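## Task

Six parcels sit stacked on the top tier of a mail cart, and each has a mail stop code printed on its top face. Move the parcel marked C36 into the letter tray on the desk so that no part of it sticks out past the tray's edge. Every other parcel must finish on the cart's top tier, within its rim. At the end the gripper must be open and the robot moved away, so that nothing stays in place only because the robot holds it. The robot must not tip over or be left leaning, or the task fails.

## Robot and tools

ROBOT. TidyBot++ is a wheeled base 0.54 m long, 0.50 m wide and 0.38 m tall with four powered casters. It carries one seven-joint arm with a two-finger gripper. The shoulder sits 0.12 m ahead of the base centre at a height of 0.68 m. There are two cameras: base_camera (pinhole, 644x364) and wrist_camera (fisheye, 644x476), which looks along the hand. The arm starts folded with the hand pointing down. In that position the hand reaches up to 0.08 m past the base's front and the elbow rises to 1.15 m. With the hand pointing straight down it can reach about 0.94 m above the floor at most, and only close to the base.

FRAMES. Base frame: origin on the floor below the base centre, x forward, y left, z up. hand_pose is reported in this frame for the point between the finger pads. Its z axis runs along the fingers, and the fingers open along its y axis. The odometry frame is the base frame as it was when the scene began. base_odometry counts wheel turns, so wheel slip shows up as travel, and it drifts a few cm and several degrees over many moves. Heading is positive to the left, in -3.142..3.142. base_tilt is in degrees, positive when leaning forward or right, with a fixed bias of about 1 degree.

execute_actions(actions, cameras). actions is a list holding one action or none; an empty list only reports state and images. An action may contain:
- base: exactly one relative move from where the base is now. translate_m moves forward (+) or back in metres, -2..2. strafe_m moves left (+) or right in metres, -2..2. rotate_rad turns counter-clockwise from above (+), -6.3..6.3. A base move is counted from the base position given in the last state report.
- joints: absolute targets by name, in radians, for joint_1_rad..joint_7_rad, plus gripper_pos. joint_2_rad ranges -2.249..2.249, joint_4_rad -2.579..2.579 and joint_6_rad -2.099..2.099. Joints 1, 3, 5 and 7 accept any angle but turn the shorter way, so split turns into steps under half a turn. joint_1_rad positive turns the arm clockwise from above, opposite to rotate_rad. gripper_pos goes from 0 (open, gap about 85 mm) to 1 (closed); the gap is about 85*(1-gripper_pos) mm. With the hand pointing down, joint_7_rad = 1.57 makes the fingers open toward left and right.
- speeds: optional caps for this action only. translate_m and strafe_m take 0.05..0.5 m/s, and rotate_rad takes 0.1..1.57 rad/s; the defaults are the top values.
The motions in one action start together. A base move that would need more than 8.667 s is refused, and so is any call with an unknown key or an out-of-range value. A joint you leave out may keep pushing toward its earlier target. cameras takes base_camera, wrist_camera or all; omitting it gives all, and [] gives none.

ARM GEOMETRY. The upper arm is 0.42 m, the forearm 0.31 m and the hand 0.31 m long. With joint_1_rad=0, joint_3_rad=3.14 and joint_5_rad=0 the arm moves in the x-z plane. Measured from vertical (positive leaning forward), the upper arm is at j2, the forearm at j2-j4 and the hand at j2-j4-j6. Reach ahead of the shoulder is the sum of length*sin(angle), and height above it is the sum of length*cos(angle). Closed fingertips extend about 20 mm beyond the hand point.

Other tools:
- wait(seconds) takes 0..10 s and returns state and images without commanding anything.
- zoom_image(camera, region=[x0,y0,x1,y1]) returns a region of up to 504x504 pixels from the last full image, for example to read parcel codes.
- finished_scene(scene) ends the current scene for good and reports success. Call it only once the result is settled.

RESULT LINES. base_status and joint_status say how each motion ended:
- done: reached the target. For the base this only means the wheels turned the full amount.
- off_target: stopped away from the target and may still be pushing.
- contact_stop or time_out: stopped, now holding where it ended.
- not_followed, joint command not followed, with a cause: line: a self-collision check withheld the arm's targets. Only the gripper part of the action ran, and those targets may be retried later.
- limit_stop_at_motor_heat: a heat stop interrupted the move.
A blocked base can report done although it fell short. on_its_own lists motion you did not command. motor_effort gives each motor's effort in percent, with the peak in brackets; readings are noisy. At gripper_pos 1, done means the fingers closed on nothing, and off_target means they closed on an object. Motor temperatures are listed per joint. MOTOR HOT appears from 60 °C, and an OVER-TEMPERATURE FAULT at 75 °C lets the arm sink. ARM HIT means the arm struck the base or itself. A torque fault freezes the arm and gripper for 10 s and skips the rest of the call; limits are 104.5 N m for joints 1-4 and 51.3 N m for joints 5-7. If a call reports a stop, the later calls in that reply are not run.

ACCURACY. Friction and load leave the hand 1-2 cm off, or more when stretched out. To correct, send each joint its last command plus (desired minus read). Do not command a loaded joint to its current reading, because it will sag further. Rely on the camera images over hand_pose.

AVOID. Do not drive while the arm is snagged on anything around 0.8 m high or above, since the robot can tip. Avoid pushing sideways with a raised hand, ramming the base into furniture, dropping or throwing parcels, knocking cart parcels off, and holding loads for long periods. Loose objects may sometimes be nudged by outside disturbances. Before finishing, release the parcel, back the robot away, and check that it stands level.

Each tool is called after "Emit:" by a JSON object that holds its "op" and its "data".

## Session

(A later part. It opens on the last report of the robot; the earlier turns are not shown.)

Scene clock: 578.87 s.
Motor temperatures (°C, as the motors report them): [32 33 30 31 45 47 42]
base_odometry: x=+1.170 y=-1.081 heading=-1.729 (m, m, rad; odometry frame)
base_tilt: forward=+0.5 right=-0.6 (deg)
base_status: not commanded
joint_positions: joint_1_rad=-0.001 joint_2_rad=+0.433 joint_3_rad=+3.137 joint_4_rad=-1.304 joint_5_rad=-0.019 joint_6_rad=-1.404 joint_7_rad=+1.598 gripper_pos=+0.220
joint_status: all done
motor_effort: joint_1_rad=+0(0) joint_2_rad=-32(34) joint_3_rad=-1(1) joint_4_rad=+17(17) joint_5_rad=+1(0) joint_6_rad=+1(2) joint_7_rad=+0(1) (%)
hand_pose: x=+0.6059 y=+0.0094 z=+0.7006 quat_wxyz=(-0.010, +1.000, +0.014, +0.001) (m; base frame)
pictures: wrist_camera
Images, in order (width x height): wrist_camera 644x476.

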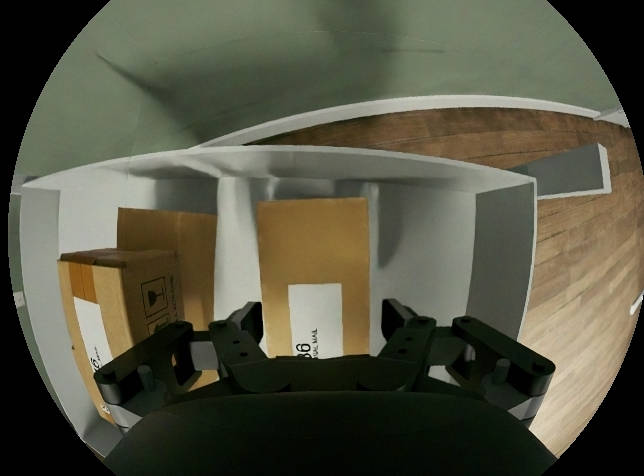

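Emit:
{"op": "execute_actions", "data": {"actions": [{"joints": {"gripper_pos": 1.0}}], "cameras": ["wrist_camera"]}}

Scene clock: 581.73 s.
Motor temperatures (°C, as the motors report them): [32 33 30 31 45 47 42]
base_odometry: x=+1.170 y=-1.081 heading=-1.729 (m, m, rad; odometry frame)
base_tilt: forward=+0.5 right=-0.6 (deg)
base_status: not commanded
joint_positions: joint_1_rad=-0.001 joint_2_rad=+0.431 joint_3_rad=+3.137 joint_4_rad=-1.305 joint_5_rad=-0.019 joint_6_rad=-1.403 joint_7_rad=+1.598 gripper_pos=+0.450
joint_status: gripper_pos off_target (ended at +0.450, target +1.000)
motor_effort: joint_1_rad=+0(0) joint_2_rad=-30(34) joint_3_rad=-1(1) joint_4_rad=+15(17) joint_5_rad=+0(1) joint_6_rad=+0(1) joint_7_rad=-1(0) (%)
hand_pose: x=+0.6057 y=+0.0094 z=+0.7014 quat_wxyz=(-0.010, +1.000, +0.014, +0.002) (m; base frame)
pictures: wrist_camera
Images, in order (width x height): wrist_camera 644x476.

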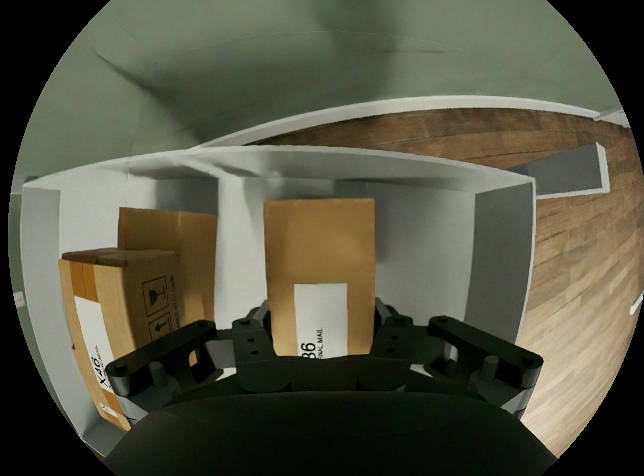

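Emit:
{"op": "execute_actions", "data": {"actions": [{"joints": {"joint_2_rad": 0.07}}], "cameras": ["wrist_camera"]}}

Scene clock: 628.77 s.
Motor temperatures (°C, as the motors report them): [32 33 30 31 45 47 42]
base_odometry: x=+1.170 y=-1.081 heading=-1.729 (m, m, rad; odometry frame)
base_tilt: forward=+0.5 right=-0.7 (deg)
base_status: not commanded
joint_positions: joint_1_rad=-0.001 joint_2_rad=+0.075 joint_3_rad=+3.137 joint_4_rad=-1.312 joint_5_rad=-0.019 joint_6_rad=-1.403 joint_7_rad=+1.598 gripper_pos=+0.450
joint_status: all done
motor_effort: joint_1_rad=+0(0) joint_2_rad=-22(37) joint_3_rad=+0(1) joint_4_rad=+19(19) joint_5_rad=+0(0) joint_6_rad=+4(4) joint_7_rad=-1(0) (%)
hand_pose: x=+0.5665 y=+0.0093 z=+0.8667 quat_wxyz=(-0.008, +0.984, +0.016, +0.175) (m; base frame)
pictures: wrist_camera
Images, in order (width x height): wrist_camera 644x476.

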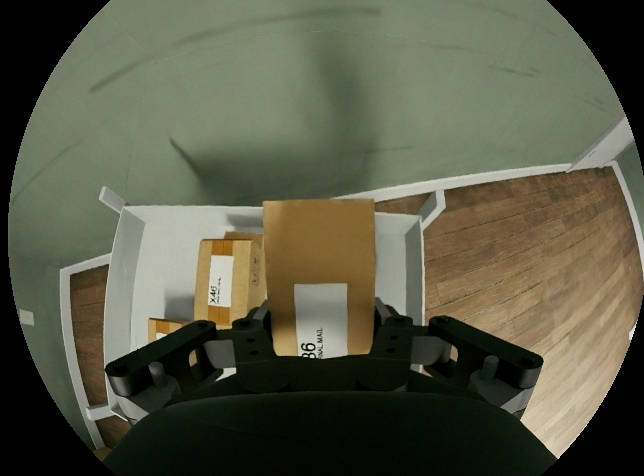

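Emit:
{"op": "execute_actions", "data": {"actions": [{"base": {"translate_m": -0.442}, "joints": {"joint_4_rad": -1.08, "joint_6_rad": -1.58}}], "cameras": ["wrist_camera"]}}

Emit:
{"op": "execute_actions", "data": {"actions": [{"base": {"strafe_m": -2.0}, "joints": {"joint_1_rad": 1.584}}]}}

Scene clock: 636.43 s.
Motor temperatures (°C, as the motors report them): [32 33 30 31 45 47 42]
base_odometry: x=+1.240 y=-0.644 heading=-1.729 (m, m, rad; odometry frame)
base_tilt: forward=+0.5 right=-0.6 (deg)
base_status: done
joint_positions: joint_1_rad=-0.001 joint_2_rad=+0.071 joint_3_rad=+3.137 joint_4_rad=-1.101 joint_5_rad=-0.019 joint_6_rad=-1.555 joint_7_rad=+1.598 gripper_pos=+0.450
joint_status: all done
motor_effort: joint_1_rad=+0(1) joint_2_rad=-22(27) joint_3_rad=-1(1) joint_4_rad=+18(19) joint_5_rad=+0(0) joint_6_rad=+4(5) joint_7_rad=+0(0) (%)
hand_pose: x=+0.5637 y=+0.0094 z=+0.9390 quat_wxyz=(-0.007, +0.978, +0.018, +0.206) (m; base frame)
pictures: wrist_camera
Images, in order (width x height): wrist_camera 644x476.

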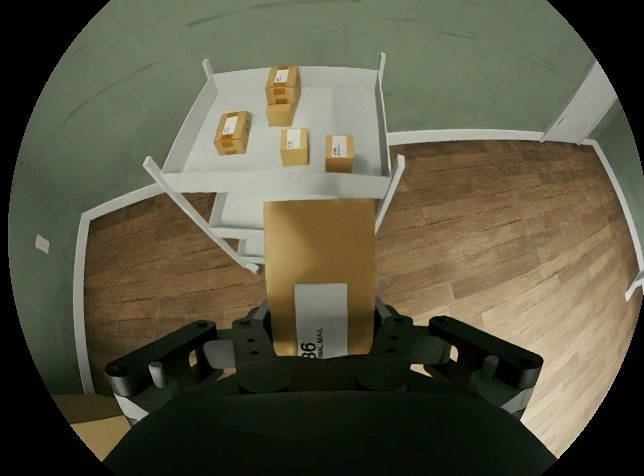

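Scene clock: 641.80 s.
Motor temperatures (°C, as the motors report them): [32 33 30 31 45 47 42]
base_odometry: x=-0.735 y=-0.329 heading=-1.729 (m, m, rad; odometry frame)
base_tilt: forward=+0.4 right=-0.6 (deg)
base_status: done
joint_positions: joint_1_rad=+1.573 joint_2_rad=+0.073 joint_3_rad=+3.137 joint_4_rad=-1.100 joint_5_rad=-0.019 joint_6_rad=-1.555 joint_7_rad=+1.598 gripper_pos=+0.450
joint_status: all done
motor_effort: joint_1_rad=+0(4) joint_2_rad=-22(25) joint_3_rad=-1(2) joint_4_rad=+18(19) joint_5_rad=+1(2) joint_6_rad=+4(5) joint_7_rad=-1(1) (%)
hand_pose: x=+0.1271 y=-0.4453 z=+0.9383 quat_wxyz=(+0.141, +0.703, -0.680, +0.150) (m; base frame)
pictures: base_camera, wrist_camera
Images, in order (width x height): base_camera 644x364, wrist_camera 644x476.

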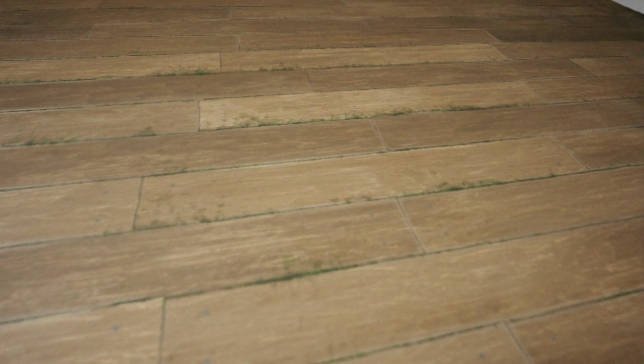

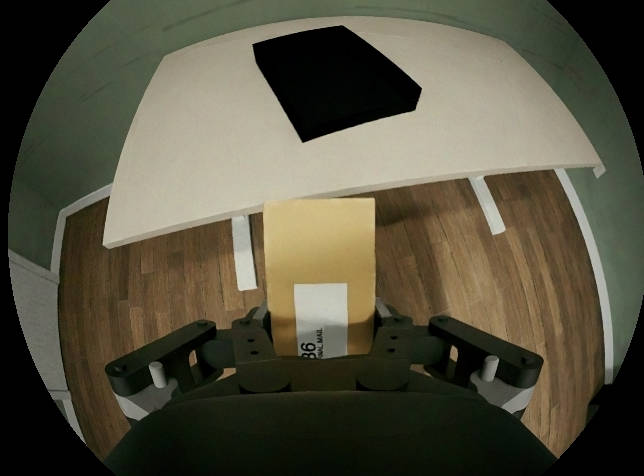

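Emit:
{"op": "zoom_image", "data": {"camera": "wrist_camera", "region": [230, 10, 450, 160]}}

Region (230, 10, 450, 160) of wrist_camera's 644x476 image, scaled by 2.291; it fills the top 344 rows of this view, and the rest is white.

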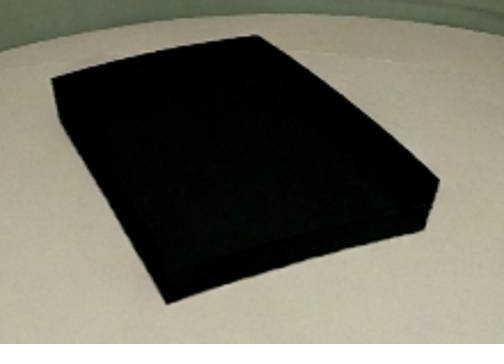

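Emit:
{"op": "execute_actions", "data": {"actions": [{"base": {"strafe_m": -0.47}, "joints": {"joint_2_rad": 0.465, "joint_4_rad": -0.724, "joint_6_rad": -1.97, "joint_7_rad": 2.045}}]}}

Scene clock: 683.50 s.
Motor temperatures (°C, as the motors report them): [32 33 30 31 45 47 42]
base_odometry: x=-1.199 y=-0.254 heading=-1.729 (m, m, rad; odometry frame)
base_tilt: forward=+0.4 right=-0.6 (deg)
base_status: done
joint_positions: joint_1_rad=+1.573 joint_2_rad=+0.479 joint_3_rad=+3.137 joint_4_rad=-0.746 joint_5_rad=-0.019 joint_6_rad=-1.936 joint_7_rad=+2.012 gripper_pos=+0.450
joint_status: all done
motor_effort: joint_1_rad=-1(0) joint_2_rad=-34(39) joint_3_rad=-1(1) joint_4_rad=+16(18) joint_5_rad=+1(0) joint_6_rad=+0(4) joint_7_rad=+0(1) (%)
hand_pose: x=+0.1263 y=-0.4836 z=+0.8506 quat_wxyz=(-0.014, +0.847, -0.532, +0.003) (m; base frame)
pictures: base_camera, wrist_camera
Images, in order (width x height): base_camera 644x364, wrist_camera 644x476.

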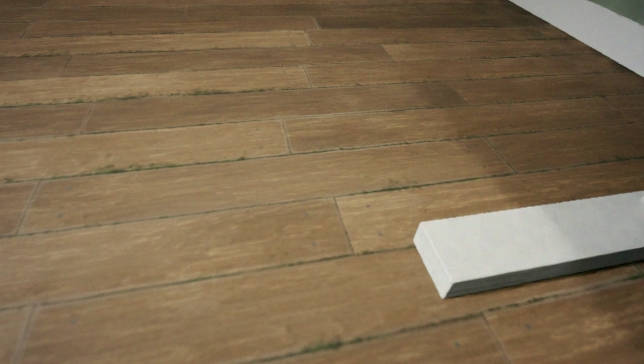

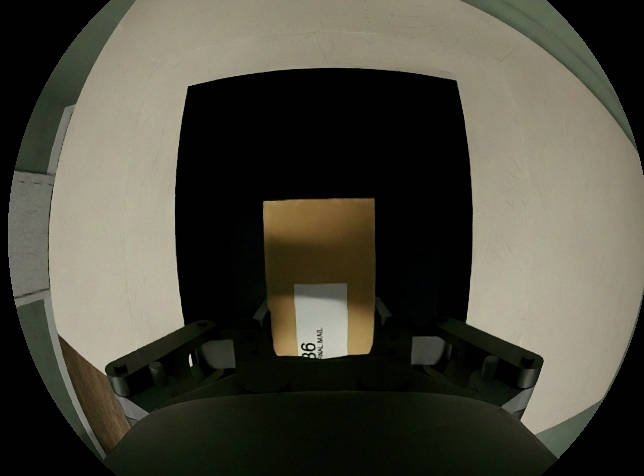

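Emit:
{"op": "execute_actions", "data": {"actions": [{"joints": {"joint_4_rad": -0.955, "joint_6_rad": -1.69}}], "cameras": ["wrist_camera"]}}

Scene clock: 706.03 s.
Motor temperatures (°C, as the motors report them): [32 34 30 31 45 47 42]
base_odometry: x=-1.199 y=-0.254 heading=-1.729 (m, m, rad; odometry frame)
base_tilt: forward=+0.5 right=-0.6 (deg)
base_status: not commanded
joint_positions: joint_1_rad=+1.573 joint_2_rad=+0.479 joint_3_rad=+3.137 joint_4_rad=-0.941 joint_5_rad=-0.019 joint_6_rad=-1.721 joint_7_rad=+2.012 gripper_pos=+0.450
joint_status: all done
motor_effort: joint_1_rad=+0(0) joint_2_rad=-35(36) joint_3_rad=-1(1) joint_4_rad=+17(17) joint_5_rad=+0(0) joint_6_rad=+1(1) joint_7_rad=-1(0) (%)
hand_pose: x=+0.1268 y=-0.5048 z=+0.7910 quat_wxyz=(-0.005, +0.846, -0.533, +0.009) (m; base frame)
pictures: wrist_camera
Images, in order (width x height): wrist_camera 644x476.

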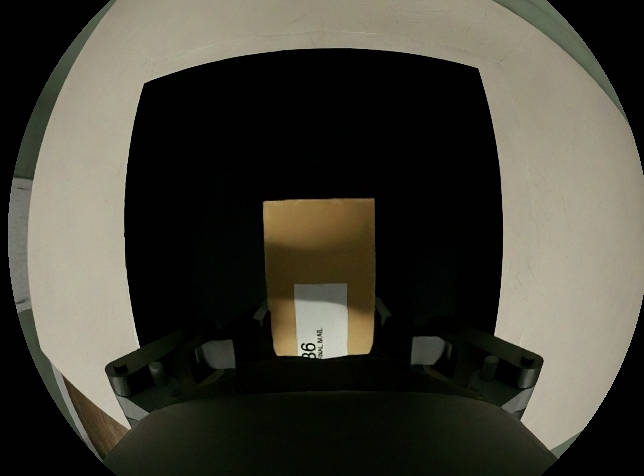

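Emit:
{"op": "zoom_image", "data": {"camera": "wrist_camera", "region": [100, 30, 540, 360]}}

Region (100, 30, 540, 360) of wrist_camera's 644x476 image, scaled by 1.145; it fills the top 378 rows of this view, and the rest is white.

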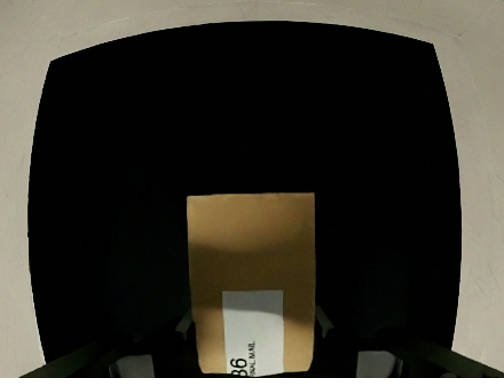

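Emit:
{"op": "execute_actions", "data": {"actions": [{"joints": {"joint_4_rad": -1.027, "joint_6_rad": -1.618}}], "cameras": ["wrist_camera"]}}

Scene clock: 717.27 s.
Motor temperatures (°C, as the motors report them): [32 34 30 31 45 47 42]
base_odometry: x=-1.199 y=-0.254 heading=-1.729 (m, m, rad; odometry frame)
base_tilt: forward=+0.4 right=-0.6 (deg)
base_status: not commanded
joint_positions: joint_1_rad=+1.573 joint_2_rad=+0.479 joint_3_rad=+3.137 joint_4_rad=-1.016 joint_5_rad=-0.019 joint_6_rad=-1.649 joint_7_rad=+2.012 gripper_pos=+0.450
joint_status: all done
motor_effort: joint_1_rad=+0(0) joint_2_rad=-35(36) joint_3_rad=-1(0) joint_4_rad=+17(18) joint_5_rad=+0(0) joint_6_rad=+1(1) joint_7_rad=+0(0) (%)
hand_pose: x=+0.1269 y=-0.5066 z=+0.7679 quat_wxyz=(-0.007, +0.845, -0.534, +0.008) (m; base frame)
pictures: wrist_camera
Images, in order (width x height): wrist_camera 644x476.

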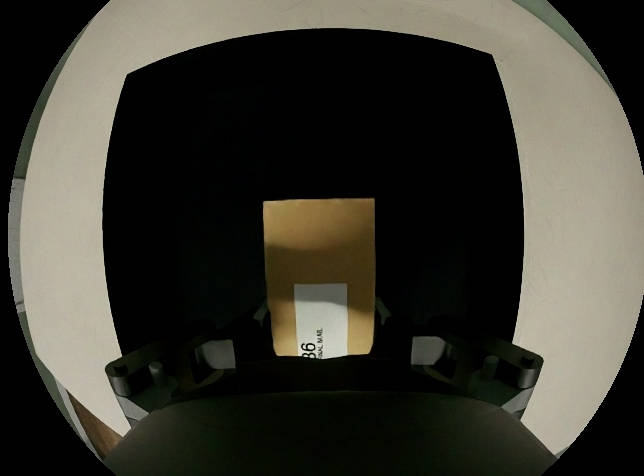

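Emit:
{"op": "execute_actions", "data": {"actions": [{"joints": {"joint_4_rad": -1.065, "joint_6_rad": -1.578}}], "cameras": []}}

Scene clock: 720.03 s.
Motor temperatures (°C, as the motors report them): [32 34 30 31 45 47 42]
base_odometry: x=-1.199 y=-0.254 heading=-1.729 (m, m, rad; odometry frame)
base_tilt: forward=+0.4 right=-0.6 (deg)
base_status: not commanded
joint_positions: joint_1_rad=+1.573 joint_2_rad=+0.470 joint_3_rad=+3.137 joint_4_rad=-1.047 joint_5_rad=-0.019 joint_6_rad=-1.611 joint_7_rad=+2.012 gripper_pos=+0.450
joint_status: all done
motor_effort: joint_1_rad=+0(0) joint_2_rad=-33(36) joint_3_rad=-1(1) joint_4_rad=+16(17) joint_5_rad=+0(1) joint_6_rad=+1(3) joint_7_rad=-1(1) (%)
hand_pose: x=+0.1269 y=-0.5088 z=+0.7627 quat_wxyz=(+0.000, +0.845, -0.534, +0.012) (m; base frame)
pictures: none
No camera images: the call's "cameras" was empty. Leave "cameras" out to get every camera's image.

Emit:
{"op": "execute_actions", "data": {"actions": [{"joints": {"gripper_pos": 0.1}}], "cameras": []}}

Emit:
{"op": "execute_actions", "data": {"actions": [{"joints": {"joint_2_rad": 0.1}}], "cameras": ["wrist_camera"]}}

Scene clock: 723.57 s.
Motor temperatures (°C, as the motors report them): [32 34 30 31 45 47 42]
base_odometry: x=-1.199 y=-0.254 heading=-1.729 (m, m, rad; odometry frame)
base_tilt: forward=+0.5 right=-0.5 (deg)
base_status: not commanded
joint_positions: joint_1_rad=+1.573 joint_2_rad=+0.470 joint_3_rad=+3.137 joint_4_rad=-1.047 joint_5_rad=-0.019 joint_6_rad=-1.611 joint_7_rad=+2.012 gripper_pos=+0.100
joint_status: all done
motor_effort: joint_1_rad=+0(0) joint_2_rad=-34(34) joint_3_rad=-1(1) joint_4_rad=+17(17) joint_5_rad=+0(0) joint_6_rad=+1(1) joint_7_rad=-1(1) (%)
hand_pose: x=+0.1269 y=-0.5088 z=+0.7626 quat_wxyz=(+0.000, +0.845, -0.534, +0.012) (m; base frame)
pictures: none
No camera images: the call's "cameras" was empty. Leave "cameras" out to get every camera's image.

Scene clock: 725.07 s.
Motor temperatures (°C, as the motors report them): [32 34 30 31 45 47 42]
base_odometry: x=-1.199 y=-0.254 heading=-1.729 (m, m, rad; odometry frame)
base_tilt: forward=+0.4 right=-0.6 (deg)
base_status: not commanded
joint_positions: joint_1_rad=+1.573 joint_2_rad=+0.098 joint_3_rad=+3.137 joint_4_rad=-1.049 joint_5_rad=-0.019 joint_6_rad=-1.610 joint_7_rad=+2.012 gripper_pos=+0.100
joint_status: all done
motor_effort: joint_1_rad=+0(0) joint_2_rad=-22(36) joint_3_rad=-1(1) joint_4_rad=+17(18) joint_5_rad=+1(0) joint_6_rad=+4(4) joint_7_rad=+0(1) (%)
hand_pose: x=+0.1270 y=-0.4445 z=+0.9412 quat_wxyz=(+0.156, +0.831, -0.523, +0.110) (m; base frame)
pictures: wrist_camera
Images, in order (width x height): wrist_camera 644x476.

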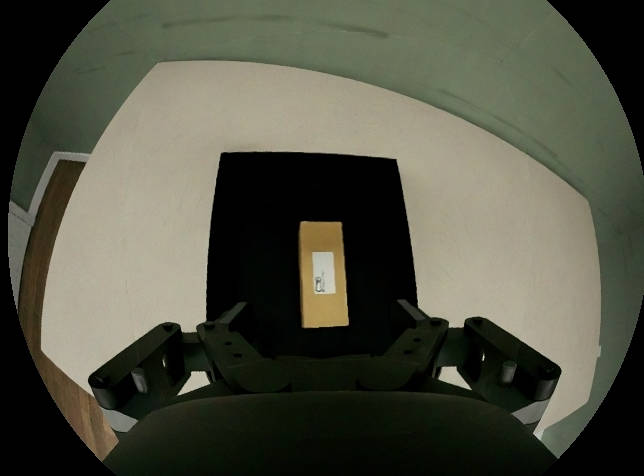

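Emit:
{"op": "execute_actions", "data": {"actions": [{"base": {"strafe_m": 0.6}, "joints": {"joint_1_rad": -0.45, "joint_6_rad": -0.6, "joint_7_rad": 1.57}}], "cameras": ["wrist_camera"]}}

Scene clock: 736.80 s.
Motor temperatures (°C, as the motors report them): [32 34 30 31 45 47 42]
base_odometry: x=-0.607 y=-0.349 heading=-1.730 (m, m, rad; odometry frame)
base_tilt: forward=+0.5 right=-0.6 (deg)
base_status: done
joint_positions: joint_1_rad=-0.440 joint_2_rad=+0.104 joint_3_rad=+3.137 joint_4_rad=-1.050 joint_5_rad=-0.018 joint_6_rad=-0.632 joint_7_rad=+1.605 gripper_pos=+0.100
joint_status: all done
motor_effort: joint_1_rad=+0(2) joint_2_rad=-24(27) joint_3_rad=+0(2) joint_4_rad=+20(21) joint_5_rad=+0(0) joint_6_rad=+9(9) joint_7_rad=-1(1) (%)
hand_pose: x=+0.6904 y=+0.2772 z=+1.1612 quat_wxyz=(-0.137, +0.757, +0.182, +0.612) (m; base frame)
pictures: wrist_camera
Images, in order (width x height): wrist_camera 644x476.

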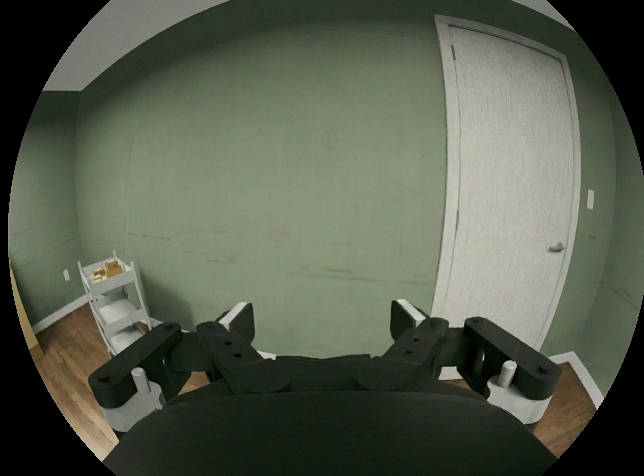

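Emit:
{"op": "zoom_image", "data": {"camera": "wrist_camera", "region": [60, 235, 160, 315]}}

Region (60, 235, 160, 315) of wrist_camera's 644x476 image, scaled by 5.040; it fills the top 403 rows of this view, and the rest is white.

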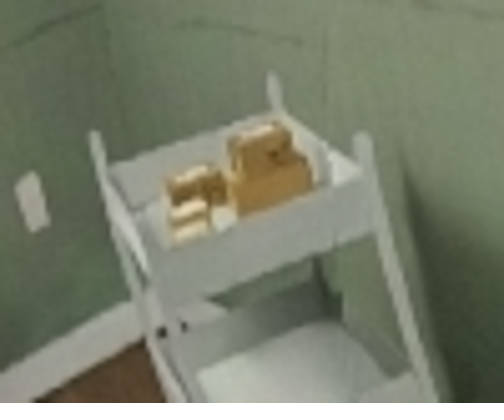

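The five other parcels are still on the top tier and C36 is in the tray, so I'm ending scene 1.

Emit:
{"op": "finished_scene", "data": {"scene": 1}}

The scene is finished: the task was done.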